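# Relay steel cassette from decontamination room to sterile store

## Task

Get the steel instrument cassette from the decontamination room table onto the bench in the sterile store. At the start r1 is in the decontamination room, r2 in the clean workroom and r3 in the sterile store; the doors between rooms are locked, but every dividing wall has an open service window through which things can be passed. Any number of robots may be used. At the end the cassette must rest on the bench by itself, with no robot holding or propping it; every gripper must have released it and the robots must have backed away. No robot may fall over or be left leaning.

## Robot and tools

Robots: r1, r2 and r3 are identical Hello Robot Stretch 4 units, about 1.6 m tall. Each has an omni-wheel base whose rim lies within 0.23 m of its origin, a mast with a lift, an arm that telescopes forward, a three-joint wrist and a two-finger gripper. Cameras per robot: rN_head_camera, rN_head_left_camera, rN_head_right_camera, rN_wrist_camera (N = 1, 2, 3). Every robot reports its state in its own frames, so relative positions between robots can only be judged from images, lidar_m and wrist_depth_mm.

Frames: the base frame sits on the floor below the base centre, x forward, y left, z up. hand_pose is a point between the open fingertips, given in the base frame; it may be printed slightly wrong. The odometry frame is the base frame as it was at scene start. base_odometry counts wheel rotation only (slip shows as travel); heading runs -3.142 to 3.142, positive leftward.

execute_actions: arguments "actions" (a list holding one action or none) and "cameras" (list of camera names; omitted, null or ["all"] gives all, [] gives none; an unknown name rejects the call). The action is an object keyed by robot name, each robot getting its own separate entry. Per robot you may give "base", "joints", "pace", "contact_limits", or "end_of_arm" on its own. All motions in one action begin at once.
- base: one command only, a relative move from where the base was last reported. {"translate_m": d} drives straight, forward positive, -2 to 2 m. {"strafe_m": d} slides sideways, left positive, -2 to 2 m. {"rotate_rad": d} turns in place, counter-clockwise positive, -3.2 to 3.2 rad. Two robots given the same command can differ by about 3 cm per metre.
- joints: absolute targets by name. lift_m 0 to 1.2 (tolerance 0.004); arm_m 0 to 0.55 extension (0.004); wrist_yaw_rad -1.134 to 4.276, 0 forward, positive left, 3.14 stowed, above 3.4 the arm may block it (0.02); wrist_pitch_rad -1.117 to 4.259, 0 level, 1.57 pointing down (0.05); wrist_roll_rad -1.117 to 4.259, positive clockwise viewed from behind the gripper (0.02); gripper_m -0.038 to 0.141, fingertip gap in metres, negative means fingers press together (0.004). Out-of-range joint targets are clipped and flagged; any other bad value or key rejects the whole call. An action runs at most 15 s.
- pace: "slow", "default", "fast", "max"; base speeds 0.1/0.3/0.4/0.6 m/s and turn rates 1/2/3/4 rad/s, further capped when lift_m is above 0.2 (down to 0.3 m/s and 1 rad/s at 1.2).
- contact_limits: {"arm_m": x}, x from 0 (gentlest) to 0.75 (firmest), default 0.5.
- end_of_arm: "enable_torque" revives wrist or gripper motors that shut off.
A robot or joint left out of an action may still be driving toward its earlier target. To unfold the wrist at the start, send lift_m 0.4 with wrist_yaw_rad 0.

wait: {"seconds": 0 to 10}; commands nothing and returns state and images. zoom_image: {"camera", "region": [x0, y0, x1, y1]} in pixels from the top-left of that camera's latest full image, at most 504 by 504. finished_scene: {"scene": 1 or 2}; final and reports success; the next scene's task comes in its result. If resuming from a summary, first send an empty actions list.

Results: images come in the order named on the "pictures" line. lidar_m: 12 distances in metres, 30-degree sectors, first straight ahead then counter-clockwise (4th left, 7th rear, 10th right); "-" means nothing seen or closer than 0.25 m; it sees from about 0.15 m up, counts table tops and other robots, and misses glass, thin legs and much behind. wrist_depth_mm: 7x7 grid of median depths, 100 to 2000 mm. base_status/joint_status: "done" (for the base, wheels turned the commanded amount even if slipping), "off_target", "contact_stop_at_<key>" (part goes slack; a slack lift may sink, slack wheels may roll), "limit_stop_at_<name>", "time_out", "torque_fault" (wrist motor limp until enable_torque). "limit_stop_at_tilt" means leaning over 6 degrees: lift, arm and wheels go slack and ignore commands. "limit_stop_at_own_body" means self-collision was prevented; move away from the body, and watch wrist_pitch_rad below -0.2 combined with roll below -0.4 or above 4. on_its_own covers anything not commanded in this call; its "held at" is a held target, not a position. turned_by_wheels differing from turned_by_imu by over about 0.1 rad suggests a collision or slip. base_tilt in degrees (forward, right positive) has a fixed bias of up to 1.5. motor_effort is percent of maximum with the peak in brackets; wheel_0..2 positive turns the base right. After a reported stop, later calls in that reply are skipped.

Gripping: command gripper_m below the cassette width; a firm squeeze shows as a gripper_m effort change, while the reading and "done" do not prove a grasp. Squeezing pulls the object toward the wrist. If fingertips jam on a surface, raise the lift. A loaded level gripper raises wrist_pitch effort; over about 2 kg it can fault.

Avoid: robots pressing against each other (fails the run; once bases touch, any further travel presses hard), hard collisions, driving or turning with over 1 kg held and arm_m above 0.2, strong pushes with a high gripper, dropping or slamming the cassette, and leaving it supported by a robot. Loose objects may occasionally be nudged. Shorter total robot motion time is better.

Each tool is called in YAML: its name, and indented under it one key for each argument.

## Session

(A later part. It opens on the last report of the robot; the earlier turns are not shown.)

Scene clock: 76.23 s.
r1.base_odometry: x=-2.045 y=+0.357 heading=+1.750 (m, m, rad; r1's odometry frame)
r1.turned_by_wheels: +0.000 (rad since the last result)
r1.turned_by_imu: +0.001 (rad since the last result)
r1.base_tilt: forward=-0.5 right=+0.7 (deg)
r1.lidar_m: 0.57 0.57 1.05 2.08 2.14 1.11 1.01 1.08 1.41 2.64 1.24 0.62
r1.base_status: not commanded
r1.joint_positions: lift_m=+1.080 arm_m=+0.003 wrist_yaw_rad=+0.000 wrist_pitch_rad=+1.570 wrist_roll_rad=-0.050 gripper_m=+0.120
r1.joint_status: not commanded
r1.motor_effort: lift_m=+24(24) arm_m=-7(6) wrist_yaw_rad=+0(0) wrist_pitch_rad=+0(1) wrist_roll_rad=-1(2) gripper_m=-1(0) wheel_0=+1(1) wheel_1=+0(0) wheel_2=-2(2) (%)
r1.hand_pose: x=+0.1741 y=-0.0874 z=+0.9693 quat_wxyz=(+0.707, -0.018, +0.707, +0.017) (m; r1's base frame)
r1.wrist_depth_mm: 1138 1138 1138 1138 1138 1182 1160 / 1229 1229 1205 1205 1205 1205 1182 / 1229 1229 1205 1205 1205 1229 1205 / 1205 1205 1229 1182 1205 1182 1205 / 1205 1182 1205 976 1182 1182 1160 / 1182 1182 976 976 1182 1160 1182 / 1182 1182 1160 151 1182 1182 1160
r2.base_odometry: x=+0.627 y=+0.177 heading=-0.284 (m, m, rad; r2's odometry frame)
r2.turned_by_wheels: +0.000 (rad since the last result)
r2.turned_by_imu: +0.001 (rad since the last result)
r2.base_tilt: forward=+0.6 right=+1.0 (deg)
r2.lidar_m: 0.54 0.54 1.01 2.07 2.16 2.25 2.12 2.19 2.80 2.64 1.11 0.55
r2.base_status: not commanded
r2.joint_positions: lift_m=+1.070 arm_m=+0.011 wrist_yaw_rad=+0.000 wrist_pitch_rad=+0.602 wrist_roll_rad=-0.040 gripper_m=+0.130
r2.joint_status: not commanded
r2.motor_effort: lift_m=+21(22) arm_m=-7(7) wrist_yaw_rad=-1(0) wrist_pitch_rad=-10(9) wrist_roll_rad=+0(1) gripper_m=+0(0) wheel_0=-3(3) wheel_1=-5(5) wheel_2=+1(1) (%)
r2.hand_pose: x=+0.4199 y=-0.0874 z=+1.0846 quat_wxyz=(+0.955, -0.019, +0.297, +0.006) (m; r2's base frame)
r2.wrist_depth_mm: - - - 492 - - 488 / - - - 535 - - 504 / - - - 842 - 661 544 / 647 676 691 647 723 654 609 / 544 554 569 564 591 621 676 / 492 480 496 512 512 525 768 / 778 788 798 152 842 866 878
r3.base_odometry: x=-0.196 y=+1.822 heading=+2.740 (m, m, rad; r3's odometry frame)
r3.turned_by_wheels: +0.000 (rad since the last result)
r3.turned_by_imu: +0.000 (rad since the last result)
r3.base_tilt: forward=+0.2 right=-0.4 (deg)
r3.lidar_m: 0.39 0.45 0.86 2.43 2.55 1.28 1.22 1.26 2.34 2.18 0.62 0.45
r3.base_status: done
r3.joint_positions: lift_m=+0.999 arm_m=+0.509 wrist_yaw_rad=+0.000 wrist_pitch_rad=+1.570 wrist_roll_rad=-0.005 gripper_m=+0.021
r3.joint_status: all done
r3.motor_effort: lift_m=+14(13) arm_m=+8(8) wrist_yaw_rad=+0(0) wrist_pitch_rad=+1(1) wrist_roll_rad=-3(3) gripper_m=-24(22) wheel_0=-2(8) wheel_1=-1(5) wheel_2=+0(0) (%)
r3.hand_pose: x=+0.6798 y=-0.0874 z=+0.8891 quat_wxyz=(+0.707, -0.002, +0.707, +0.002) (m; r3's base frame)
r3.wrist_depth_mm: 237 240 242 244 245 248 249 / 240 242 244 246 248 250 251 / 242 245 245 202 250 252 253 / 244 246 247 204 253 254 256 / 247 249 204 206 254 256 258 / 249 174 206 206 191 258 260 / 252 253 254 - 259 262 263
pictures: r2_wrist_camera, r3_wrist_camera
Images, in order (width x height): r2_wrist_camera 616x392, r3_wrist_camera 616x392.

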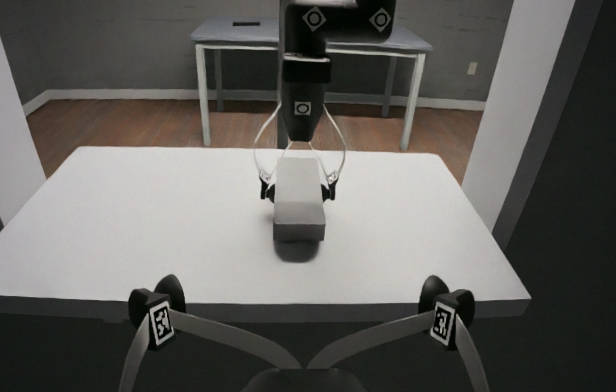

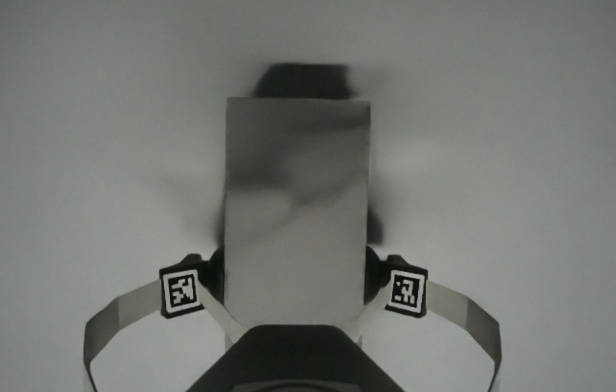

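execute_actions:
  actions:
    - {"r3":{"base":{"translate_m":-0.8},"joints":{"lift_m":1.03,"arm_m":0.2},"pace":"fast"}}
  cameras: []

execute_actions:
  actions:
    - {"r3":{"base":{"rotate_rad":3.15},"joints":{"arm_m":0.45}}}
  cameras: ["r3_wrist_camera","r3_head_camera"]

Scene clock: 80.30 s.
r1.base_odometry: x=-2.045 y=+0.357 heading=+1.750 (m, m, rad; r1's odometry frame)
r1.turned_by_wheels: +0.000 (rad since the last result)
r1.turned_by_imu: +0.001 (rad since the last result)
r1.base_tilt: forward=-0.6 right=+0.8 (deg)
r1.lidar_m: 0.55 0.59 1.04 2.08 2.15 1.10 0.99 1.06 1.42 2.62 1.23 0.61
r1.base_status: not commanded
r1.joint_positions: lift_m=+1.080 arm_m=+0.003 wrist_yaw_rad=+0.000 wrist_pitch_rad=+1.570 wrist_roll_rad=-0.050 gripper_m=+0.120
r1.joint_status: not commanded
r1.motor_effort: lift_m=+24(24) arm_m=-6(6) wrist_yaw_rad=+0(2) wrist_pitch_rad=+0(1) wrist_roll_rad=-1(2) gripper_m=-1(1) wheel_0=+1(1) wheel_1=-1(0) wheel_2=-2(2) (%)
r1.hand_pose: x=+0.1741 y=-0.0874 z=+0.9693 quat_wxyz=(+0.707, -0.018, +0.707, +0.017) (m; r1's base frame)
r1.wrist_depth_mm: 1138 1160 1160 1160 1160 1182 1182 / 1229 1229 1205 1229 1205 1205 1205 / 1229 1205 1205 1205 1205 1205 1182 / 1205 1205 1205 1182 1182 1205 1182 / 1182 1182 1182 976 1182 1182 1160 / 1205 1182 976 960 1160 1160 1160 / 1182 1182 1160 151 1160 1160 1138
r2.base_odometry: x=+0.627 y=+0.177 heading=-0.284 (m, m, rad; r2's odometry frame)
r2.turned_by_wheels: +0.000 (rad since the last result)
r2.turned_by_imu: +0.002 (rad since the last result)
r2.base_tilt: forward=+0.6 right=+1.0 (deg)
r2.lidar_m: 0.52 0.56 1.03 2.07 2.16 2.23 2.10 2.18 2.80 2.62 1.13 0.58
r2.base_status: not commanded
r2.joint_positions: lift_m=+1.070 arm_m=+0.011 wrist_yaw_rad=+0.000 wrist_pitch_rad=+0.602 wrist_roll_rad=-0.040 gripper_m=+0.130
r2.joint_status: not commanded
r2.motor_effort: lift_m=+22(21) arm_m=-7(7) wrist_yaw_rad=-1(1) wrist_pitch_rad=-10(9) wrist_roll_rad=+1(0) gripper_m=+0(2) wheel_0=-3(3) wheel_1=-5(5) wheel_2=+1(1) (%)
r2.hand_pose: x=+0.4199 y=-0.0874 z=+1.0846 quat_wxyz=(+0.955, -0.019, +0.297, +0.006) (m; r2's base frame)
r2.wrist_depth_mm: - - - - - - 484 / - - - - - - 496 / - - - - - 661 554 / 647 668 691 691 715 661 603 / 539 554 569 580 585 615 683 / 488 480 496 517 512 525 778 / 788 788 798 152 842 842 866
r3.base_odometry: x=+0.540 y=+1.509 heading=+2.740 (m, m, rad; r3's odometry frame)
r3.turned_by_wheels: +0.000 (rad since the last result)
r3.turned_by_imu: +0.002 (rad since the last result)
r3.base_tilt: forward=+0.2 right=-0.3 (deg)
r3.lidar_m: 0.25 1.46 1.96 2.43 0.59 0.47 0.44 0.50 0.64 2.26 1.94 0.26
r3.base_status: done
r3.joint_positions: lift_m=+1.030 arm_m=+0.201 wrist_yaw_rad=+0.000 wrist_pitch_rad=+1.570 wrist_roll_rad=-0.005 gripper_m=+0.021
r3.joint_status: all done
r3.motor_effort: lift_m=+24(25) arm_m=-8(8) wrist_yaw_rad=+1(1) wrist_pitch_rad=+1(3) wrist_roll_rad=-5(3) gripper_m=-24(24) wheel_0=-1(7) wheel_1=+1(6) wheel_2=+0(11) (%)
r3.hand_pose: x=+0.3724 y=-0.0874 z=+0.9193 quat_wxyz=(+0.707, -0.002, +0.707, +0.002) (m; r3's base frame)
r3.wrist_depth_mm: 1118 1098 1138 1138 1138 1138 1160 / 1118 1118 1138 1138 1138 1160 1182 / 1138 1138 1138 202 1160 1160 1182 / 1138 1160 1160 204 1182 1182 1182 / 1138 1160 204 206 1182 1182 1229 / 1160 174 206 206 190 1205 1205 / 1182 1182 960 - 1229 1205 1205
pictures: none
No camera images: the call's "cameras" was empty. Leave "cameras" out to get every camera's image.

Scene clock: 83.67 s.
r1.base_odometry: x=-2.045 y=+0.357 heading=+1.750 (m, m, rad; r1's odometry frame)
r1.turned_by_wheels: +0.000 (rad since the last result)
r1.turned_by_imu: +0.001 (rad since the last result)
r1.base_tilt: forward=-0.6 right=+0.7 (deg)
r1.lidar_m: 0.57 0.57 1.05 2.08 2.16 1.10 1.02 1.06 1.38 2.62 1.24 0.63
r1.base_status: not commanded
r1.joint_positions: lift_m=+1.080 arm_m=+0.003 wrist_yaw_rad=+0.000 wrist_pitch_rad=+1.570 wrist_roll_rad=-0.050 gripper_m=+0.120
r1.joint_status: not commanded
r1.motor_effort: lift_m=+24(24) arm_m=-6(6) wrist_yaw_rad=+1(1) wrist_pitch_rad=-1(0) wrist_roll_rad=-1(1) gripper_m=+0(5) wheel_0=+1(1) wheel_1=+0(0) wheel_2=-2(2) (%)
r1.hand_pose: x=+0.1741 y=-0.0874 z=+0.9693 quat_wxyz=(+0.707, -0.018, +0.707, +0.017) (m; r1's base frame)
r1.wrist_depth_mm: 1138 1138 1138 1138 1160 1160 1160 / 1229 1229 1205 1229 1229 1205 1182 / 1205 1229 1205 1205 1205 1182 1182 / 1205 1182 1205 1182 1205 1205 1205 / 1205 1182 1205 976 1182 1182 1182 / 1182 1205 960 976 1205 1160 1160 / 1182 1182 1182 151 1160 1182 1160
r2.base_odometry: x=+0.627 y=+0.177 heading=-0.284 (m, m, rad; r2's odometry frame)
r2.turned_by_wheels: +0.000 (rad since the last result)
r2.turned_by_imu: +0.001 (rad since the last result)
r2.base_tilt: forward=+0.6 right=+1.0 (deg)
r2.lidar_m: 0.53 0.56 1.02 2.10 2.14 2.20 2.10 2.18 2.81 2.64 1.10 0.56
r2.base_status: not commanded
r2.joint_positions: lift_m=+1.070 arm_m=+0.011 wrist_yaw_rad=+0.000 wrist_pitch_rad=+0.602 wrist_roll_rad=-0.040 gripper_m=+0.130
r2.joint_status: not commanded
r2.motor_effort: lift_m=+21(22) arm_m=-7(8) wrist_yaw_rad=-1(1) wrist_pitch_rad=-9(10) wrist_roll_rad=+1(0) gripper_m=+0(1) wheel_0=-3(3) wheel_1=-5(5) wheel_2=+2(1) (%)
r2.hand_pose: x=+0.4199 y=-0.0874 z=+1.0846 quat_wxyz=(+0.955, -0.019, +0.297, +0.006) (m; r2's base frame)
r2.wrist_depth_mm: - - - - - - 488 / - - - - - - 500 / - - - - - 661 544 / 654 676 683 699 715 661 603 / 544 554 574 574 591 621 668 / 488 480 496 512 512 525 778 / 778 788 788 151 842 854 891
r3.base_odometry: x=+0.540 y=+1.509 heading=-0.393 (m, m, rad; r3's odometry frame)
r3.turned_by_wheels: +3.150 (rad since the last result)
r3.turned_by_imu: +3.113 (rad since the last result)
r3.base_tilt: forward=+0.2 right=-0.3 (deg)
r3.lidar_m: 0.38 0.44 0.62 2.23 1.89 1.26 1.22 1.43 2.01 2.45 0.62 0.43
r3.base_status: done
r3.joint_positions: lift_m=+1.030 arm_m=+0.449 wrist_yaw_rad=+0.000 wrist_pitch_rad=+1.569 wrist_roll_rad=-0.005 gripper_m=+0.021
r3.joint_status: all done
r3.motor_effort: lift_m=+24(24) arm_m=+7(9) wrist_yaw_rad=-1(1) wrist_pitch_rad=+4(5) wrist_roll_rad=-1(1) gripper_m=-23(22) wheel_0=-1(6) wheel_1=+0(5) wheel_2=+0(6) (%)
r3.hand_pose: x=+0.6201 y=-0.0874 z=+0.9193 quat_wxyz=(+0.708, -0.002, +0.707, +0.002) (m; r3's base frame)
r3.wrist_depth_mm: 366 370 373 375 377 382 382 / 368 370 375 377 379 382 387 / 373 375 375 201 382 387 389 / 377 377 379 204 389 392 394 / 379 382 205 206 389 394 397 / 382 173 206 207 191 394 399 / 387 389 389 - 397 399 407
pictures: r3_head_camera, r3_wrist_camera
Images, in order (width x height): r3_head_camera 420x560, r3_wrist_camera 616x392.

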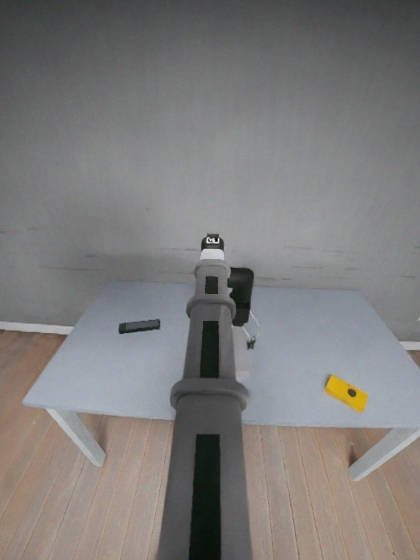

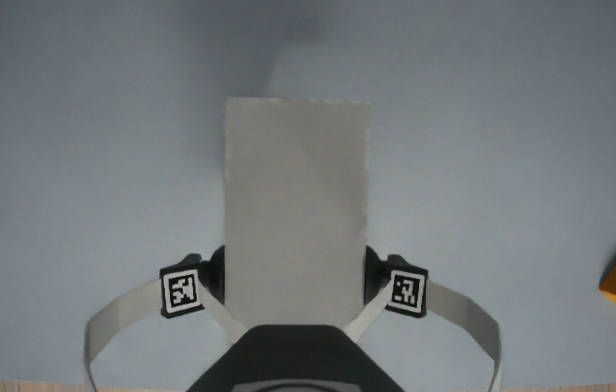

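execute_actions:
  actions:
    - {"r3":{"joints":{"lift_m":0.897,"arm_m":0.52}}}
  cameras: []

execute_actions:
  actions:
    - {"r3":{"joints":{"gripper_m":0.105}}}
  cameras: []

execute_actions:
  actions:
    - {"r3":{"base":{"translate_m":-0.3},"joints":{"lift_m":0.98,"arm_m":0.02,"gripper_m":0.13},"pace":"fast"}}
  cameras: ["r3_head_camera"]

Scene clock: 85.80 s.
r1.base_odometry: x=-2.045 y=+0.357 heading=+1.750 (m, m, rad; r1's odometry frame)
r1.turned_by_wheels: +0.000 (rad since the last result)
r1.turned_by_imu: +0.000 (rad since the last result)
r1.base_tilt: forward=-0.7 right=+0.9 (deg)
r1.lidar_m: 0.56 0.60 1.04 2.10 2.14 1.10 1.04 1.07 1.41 2.62 1.22 0.60
r1.base_status: not commanded
r1.joint_positions: lift_m=+1.080 arm_m=+0.003 wrist_yaw_rad=+0.000 wrist_pitch_rad=+1.570 wrist_roll_rad=-0.050 gripper_m=+0.120
r1.joint_status: not commanded
r1.motor_effort: lift_m=+24(24) arm_m=-6(6) wrist_yaw_rad=+1(1) wrist_pitch_rad=+1(0) wrist_roll_rad=+0(1) gripper_m=-1(4) wheel_0=+1(1) wheel_1=+0(1) wheel_2=-2(2) (%)
r1.hand_pose: x=+0.1741 y=-0.0874 z=+0.9693 quat_wxyz=(+0.707, -0.018, +0.707, +0.017) (m; r1's base frame)
r1.wrist_depth_mm: 1138 1138 1160 1160 1138 1160 1182 / 1229 1229 1205 1205 1205 1205 1205 / 1205 1205 1205 1205 1205 1205 1205 / 1229 1205 1205 1205 1205 1182 1182 / 1205 1182 1182 960 1182 1182 1160 / 1182 1205 976 976 1182 1160 1138 / 1205 1160 1160 151 1182 1160 1160
r2.base_odometry: x=+0.627 y=+0.177 heading=-0.284 (m, m, rad; r2's odometry frame)
r2.turned_by_wheels: +0.000 (rad since the last result)
r2.turned_by_imu: +0.001 (rad since the last result)
r2.base_tilt: forward=+0.6 right=+1.0 (deg)
r2.lidar_m: 0.52 0.56 1.03 2.08 2.15 2.22 2.09 2.20 2.81 2.64 1.11 0.57
r2.base_status: not commanded
r2.joint_positions: lift_m=+1.070 arm_m=+0.011 wrist_yaw_rad=+0.000 wrist_pitch_rad=+0.602 wrist_roll_rad=-0.040 gripper_m=+0.130
r2.joint_status: not commanded
r2.motor_effort: lift_m=+22(22) arm_m=-7(7) wrist_yaw_rad=-1(1) wrist_pitch_rad=-8(9) wrist_roll_rad=+0(0) gripper_m=+1(0) wheel_0=-3(3) wheel_1=-5(5) wheel_2=+2(1) (%)
r2.hand_pose: x=+0.4199 y=-0.0874 z=+1.0846 quat_wxyz=(+0.955, -0.019, +0.297, +0.006) (m; r2's base frame)
r2.wrist_depth_mm: - - - - - - 488 / - - - - - - 504 / - - - - - 661 544 / 654 668 683 707 715 661 609 / 544 564 574 580 580 621 683 / 484 484 496 512 512 530 768 / 788 788 798 152 831 842 866
r3.base_odometry: x=+0.540 y=+1.509 heading=-0.393 (m, m, rad; r3's odometry frame)
r3.turned_by_wheels: +0.000 (rad since the last result)
r3.turned_by_imu: +0.000 (rad since the last result)
r3.base_tilt: forward=+0.2 right=-0.4 (deg)
r3.lidar_m: 0.40 0.46 0.63 2.25 1.93 1.26 1.22 1.45 2.01 2.44 0.60 0.46
r3.base_status: not commanded
r3.joint_positions: lift_m=+0.897 arm_m=+0.519 wrist_yaw_rad=+0.000 wrist_pitch_rad=+1.570 wrist_roll_rad=-0.005 gripper_m=+0.021
r3.joint_status: all done
r3.motor_effort: lift_m=+15(22) arm_m=+8(6) wrist_yaw_rad=+0(1) wrist_pitch_rad=+1(5) wrist_roll_rad=-1(3) gripper_m=-25(22) wheel_0=-1(1) wheel_1=+0(0) wheel_2=+0(1) (%)
r3.hand_pose: x=+0.6898 y=-0.0874 z=+0.7870 quat_wxyz=(+0.707, -0.002, +0.707, +0.002) (m; r3's base frame)
r3.wrist_depth_mm: 238 240 242 243 246 247 249 / 240 241 244 245 248 250 252 / 242 244 244 202 250 252 254 / 245 246 247 204 253 253 256 / 247 249 205 206 253 257 258 / 250 174 206 208 190 258 260 / 252 252 255 - 259 260 263
pictures: none
No camera images: the call's "cameras" was empty. Leave "cameras" out to get every camera's image.

Scene clock: 87.47 s.
r1.base_odometry: x=-2.045 y=+0.357 heading=+1.750 (m, m, rad; r1's odometry frame)
r1.turned_by_wheels: +0.000 (rad since the last result)
r1.turned_by_imu: +0.000 (rad since the last result)
r1.base_tilt: forward=-0.6 right=+0.9 (deg)
r1.lidar_m: 0.57 0.59 1.05 2.08 2.11 1.08 1.03 1.05 1.43 2.64 1.23 0.63
r1.base_status: not commanded
r1.joint_positions: lift_m=+1.080 arm_m=+0.003 wrist_yaw_rad=+0.000 wrist_pitch_rad=+1.570 wrist_roll_rad=-0.050 gripper_m=+0.120
r1.joint_status: not commanded
r1.motor_effort: lift_m=+24(24) arm_m=-6(6) wrist_yaw_rad=+2(1) wrist_pitch_rad=+0(0) wrist_roll_rad=-2(2) gripper_m=+5(1) wheel_0=+1(1) wheel_1=+0(0) wheel_2=-2(2) (%)
r1.hand_pose: x=+0.1741 y=-0.0874 z=+0.9693 quat_wxyz=(+0.707, -0.018, +0.707, +0.017) (m; r1's base frame)
r1.wrist_depth_mm: 1160 1138 1138 1138 1160 1182 1160 / 1229 1255 1229 1229 1229 1205 1182 / 1205 1229 1205 1205 1205 1182 1205 / 1229 1205 1182 1205 1205 1205 1182 / 1182 1205 1182 976 1182 1182 1182 / 1205 1182 960 976 1182 1160 1160 / 1182 1182 1182 151 1160 1160 1182
r2.base_odometry: x=+0.627 y=+0.177 heading=-0.284 (m, m, rad; r2's odometry frame)
r2.turned_by_wheels: +0.000 (rad since the last result)
r2.turned_by_imu: +0.001 (rad since the last result)
r2.base_tilt: forward=+0.6 right=+1.1 (deg)
r2.lidar_m: 0.53 0.56 1.03 2.07 2.16 2.21 2.10 2.19 2.80 2.66 1.12 0.58
r2.base_status: not commanded
r2.joint_positions: lift_m=+1.070 arm_m=+0.011 wrist_yaw_rad=+0.000 wrist_pitch_rad=+0.602 wrist_roll_rad=-0.040 gripper_m=+0.130
r2.joint_status: not commanded
r2.motor_effort: lift_m=+22(22) arm_m=-7(7) wrist_yaw_rad=-1(1) wrist_pitch_rad=-8(8) wrist_roll_rad=+0(0) gripper_m=+0(0) wheel_0=-3(3) wheel_1=-5(5) wheel_2=+1(1) (%)
r2.hand_pose: x=+0.4199 y=-0.0874 z=+1.0846 quat_wxyz=(+0.955, -0.019, +0.297, +0.006) (m; r2's base frame)
r2.wrist_depth_mm: - - - - - - 480 / - - - - - - 500 / - - - - - 661 544 / 647 668 683 699 715 668 603 / 539 549 564 580 585 615 683 / 488 480 496 508 508 521 768 / 798 788 798 151 831 842 878
r3.base_odometry: x=+0.540 y=+1.509 heading=-0.393 (m, m, rad; r3's odometry frame)
r3.turned_by_wheels: +0.000 (rad since the last result)
r3.turned_by_imu: +0.000 (rad since the last result)
r3.base_tilt: forward=+0.2 right=-0.4 (deg)
r3.lidar_m: 0.40 0.45 0.63 2.26 1.92 1.28 1.23 1.45 2.02 2.43 0.62 0.43
r3.base_status: not commanded
r3.joint_positions: lift_m=+0.897 arm_m=+0.519 wrist_yaw_rad=+0.000 wrist_pitch_rad=+1.570 wrist_roll_rad=-0.005 gripper_m=+0.105
r3.joint_status: all done
r3.motor_effort: lift_m=+15(14) arm_m=+8(8) wrist_yaw_rad=+1(0) wrist_pitch_rad=+1(1) wrist_roll_rad=-2(1) gripper_m=+0(25) wheel_0=-1(1) wheel_1=+0(0) wheel_2=+0(0) (%)
r3.hand_pose: x=+0.6897 y=-0.0874 z=+0.7870 quat_wxyz=(+0.707, -0.002, +0.707, +0.002) (m; r3's base frame)
r3.wrist_depth_mm: 238 241 242 245 247 249 250 / 241 243 244 245 248 250 252 / 244 245 246 216 251 252 254 / 245 247 248 220 253 255 256 / 248 248 220 220 254 257 259 / 250 251 221 221 256 259 262 / 252 253 255 - 260 262 265
pictures: none
No camera images: the call's "cameras" was empty. Leave "cameras" out to get every camera's image.

Scene clock: 89.67 s.
r1.base_odometry: x=-2.045 y=+0.357 heading=+1.750 (m, m, rad; r1's odometry frame)
r1.turned_by_wheels: +0.000 (rad since the last result)
r1.turned_by_imu: +0.000 (rad since the last result)
r1.base_tilt: forward=-0.8 right=+0.8 (deg)
r1.lidar_m: 0.58 0.60 1.04 2.10 2.14 1.11 1.01 1.06 1.44 2.64 1.22 0.63
r1.base_status: not commanded
r1.joint_positions: lift_m=+1.080 arm_m=+0.003 wrist_yaw_rad=+0.000 wrist_pitch_rad=+1.570 wrist_roll_rad=-0.050 gripper_m=+0.120
r1.joint_status: not commanded
r1.motor_effort: lift_m=+24(24) arm_m=-6(6) wrist_yaw_rad=+1(1) wrist_pitch_rad=+0(2) wrist_roll_rad=-1(0) gripper_m=+2(3) wheel_0=+1(1) wheel_1=+0(0) wheel_2=-2(2) (%)
r1.hand_pose: x=+0.1741 y=-0.0874 z=+0.9693 quat_wxyz=(+0.707, -0.018, +0.707, +0.017) (m; r1's base frame)
r1.wrist_depth_mm: 1138 1138 1138 1138 1160 1160 1160 / 1205 1229 1205 1205 1229 1205 1205 / 1229 1205 1205 1205 1205 1205 1205 / 1229 1205 1205 1205 1205 1205 1160 / 1182 1205 1182 976 1205 1182 1182 / 1205 1182 960 976 1182 1160 1182 / 1182 1182 1182 151 1160 1182 1160
r2.base_odometry: x=+0.627 y=+0.177 heading=-0.284 (m, m, rad; r2's odometry frame)
r2.turned_by_wheels: +0.000 (rad since the last result)
r2.turned_by_imu: +0.001 (rad since the last result)
r2.base_tilt: forward=+0.6 right=+1.0 (deg)
r2.lidar_m: 0.51 0.54 1.02 2.10 2.18 2.22 2.11 2.20 2.79 2.64 1.13 0.58
r2.base_status: not commanded
r2.joint_positions: lift_m=+1.070 arm_m=+0.011 wrist_yaw_rad=+0.000 wrist_pitch_rad=+0.602 wrist_roll_rad=-0.040 gripper_m=+0.130
r2.joint_status: not commanded
r2.motor_effort: lift_m=+21(22) arm_m=-7(7) wrist_yaw_rad=-1(1) wrist_pitch_rad=-8(8) wrist_roll_rad=-1(0) gripper_m=+0(0) wheel_0=-3(3) wheel_1=-5(5) wheel_2=+2(1) (%)
r2.hand_pose: x=+0.4199 y=-0.0874 z=+1.0846 quat_wxyz=(+0.955, -0.019, +0.297, +0.006) (m; r2's base frame)
r2.wrist_depth_mm: - - - - - - 484 / - - - - - - 500 / - - - - - 668 539 / 654 676 683 691 715 654 603 / 544 559 569 580 585 609 683 / 492 484 500 512 512 521 768 / 778 798 788 152 831 854 878
r3.base_odometry: x=+0.263 y=+1.624 heading=-0.393 (m, m, rad; r3's odometry frame)
r3.turned_by_wheels: +0.000 (rad since the last result)
r3.turned_by_imu: +0.001 (rad since the last result)
r3.base_tilt: forward=+0.1 right=-0.4 (deg)
r3.lidar_m: 0.72 0.72 2.34 2.28 1.48 0.96 0.93 1.13 1.63 2.39 1.00 0.76
r3.base_status: done
r3.joint_positions: lift_m=+0.980 arm_m=+0.021 wrist_yaw_rad=+0.000 wrist_pitch_rad=+1.570 wrist_roll_rad=-0.005 gripper_m=+0.130
r3.joint_status: all done
r3.motor_effort: lift_m=+23(24) arm_m=-8(9) wrist_yaw_rad=+1(1) wrist_pitch_rad=+1(1) wrist_roll_rad=-3(3) gripper_m=+0(3) wheel_0=+0(7) wheel_1=-1(5) wheel_2=+0(10) (%)
r3.hand_pose: x=+0.1924 y=-0.0874 z=+0.8693 quat_wxyz=(+0.707, -0.002, +0.707, +0.002) (m; r3's base frame)
r3.wrist_depth_mm: 1042 1060 1078 1078 1098 1098 1138 / 1078 1078 1078 1118 1098 1118 1118 / 1098 1098 1078 1118 1098 1118 1118 / 1098 1098 1098 1098 1138 1138 1160 / 1078 1118 891 904 1138 1160 1160 / 1118 1118 904 891 1138 1182 1160 / 1118 1118 1160 - 1160 1160 1160
pictures: r3_head_camera
Images, in order (width x height): r3_head_camera 420x560.

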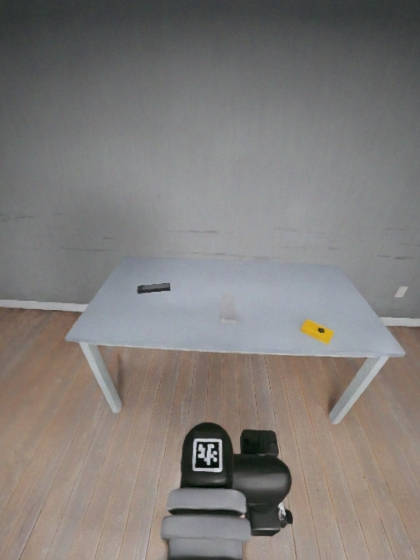

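finished_scene:
  scene: 1

The scene is finished: the task was done.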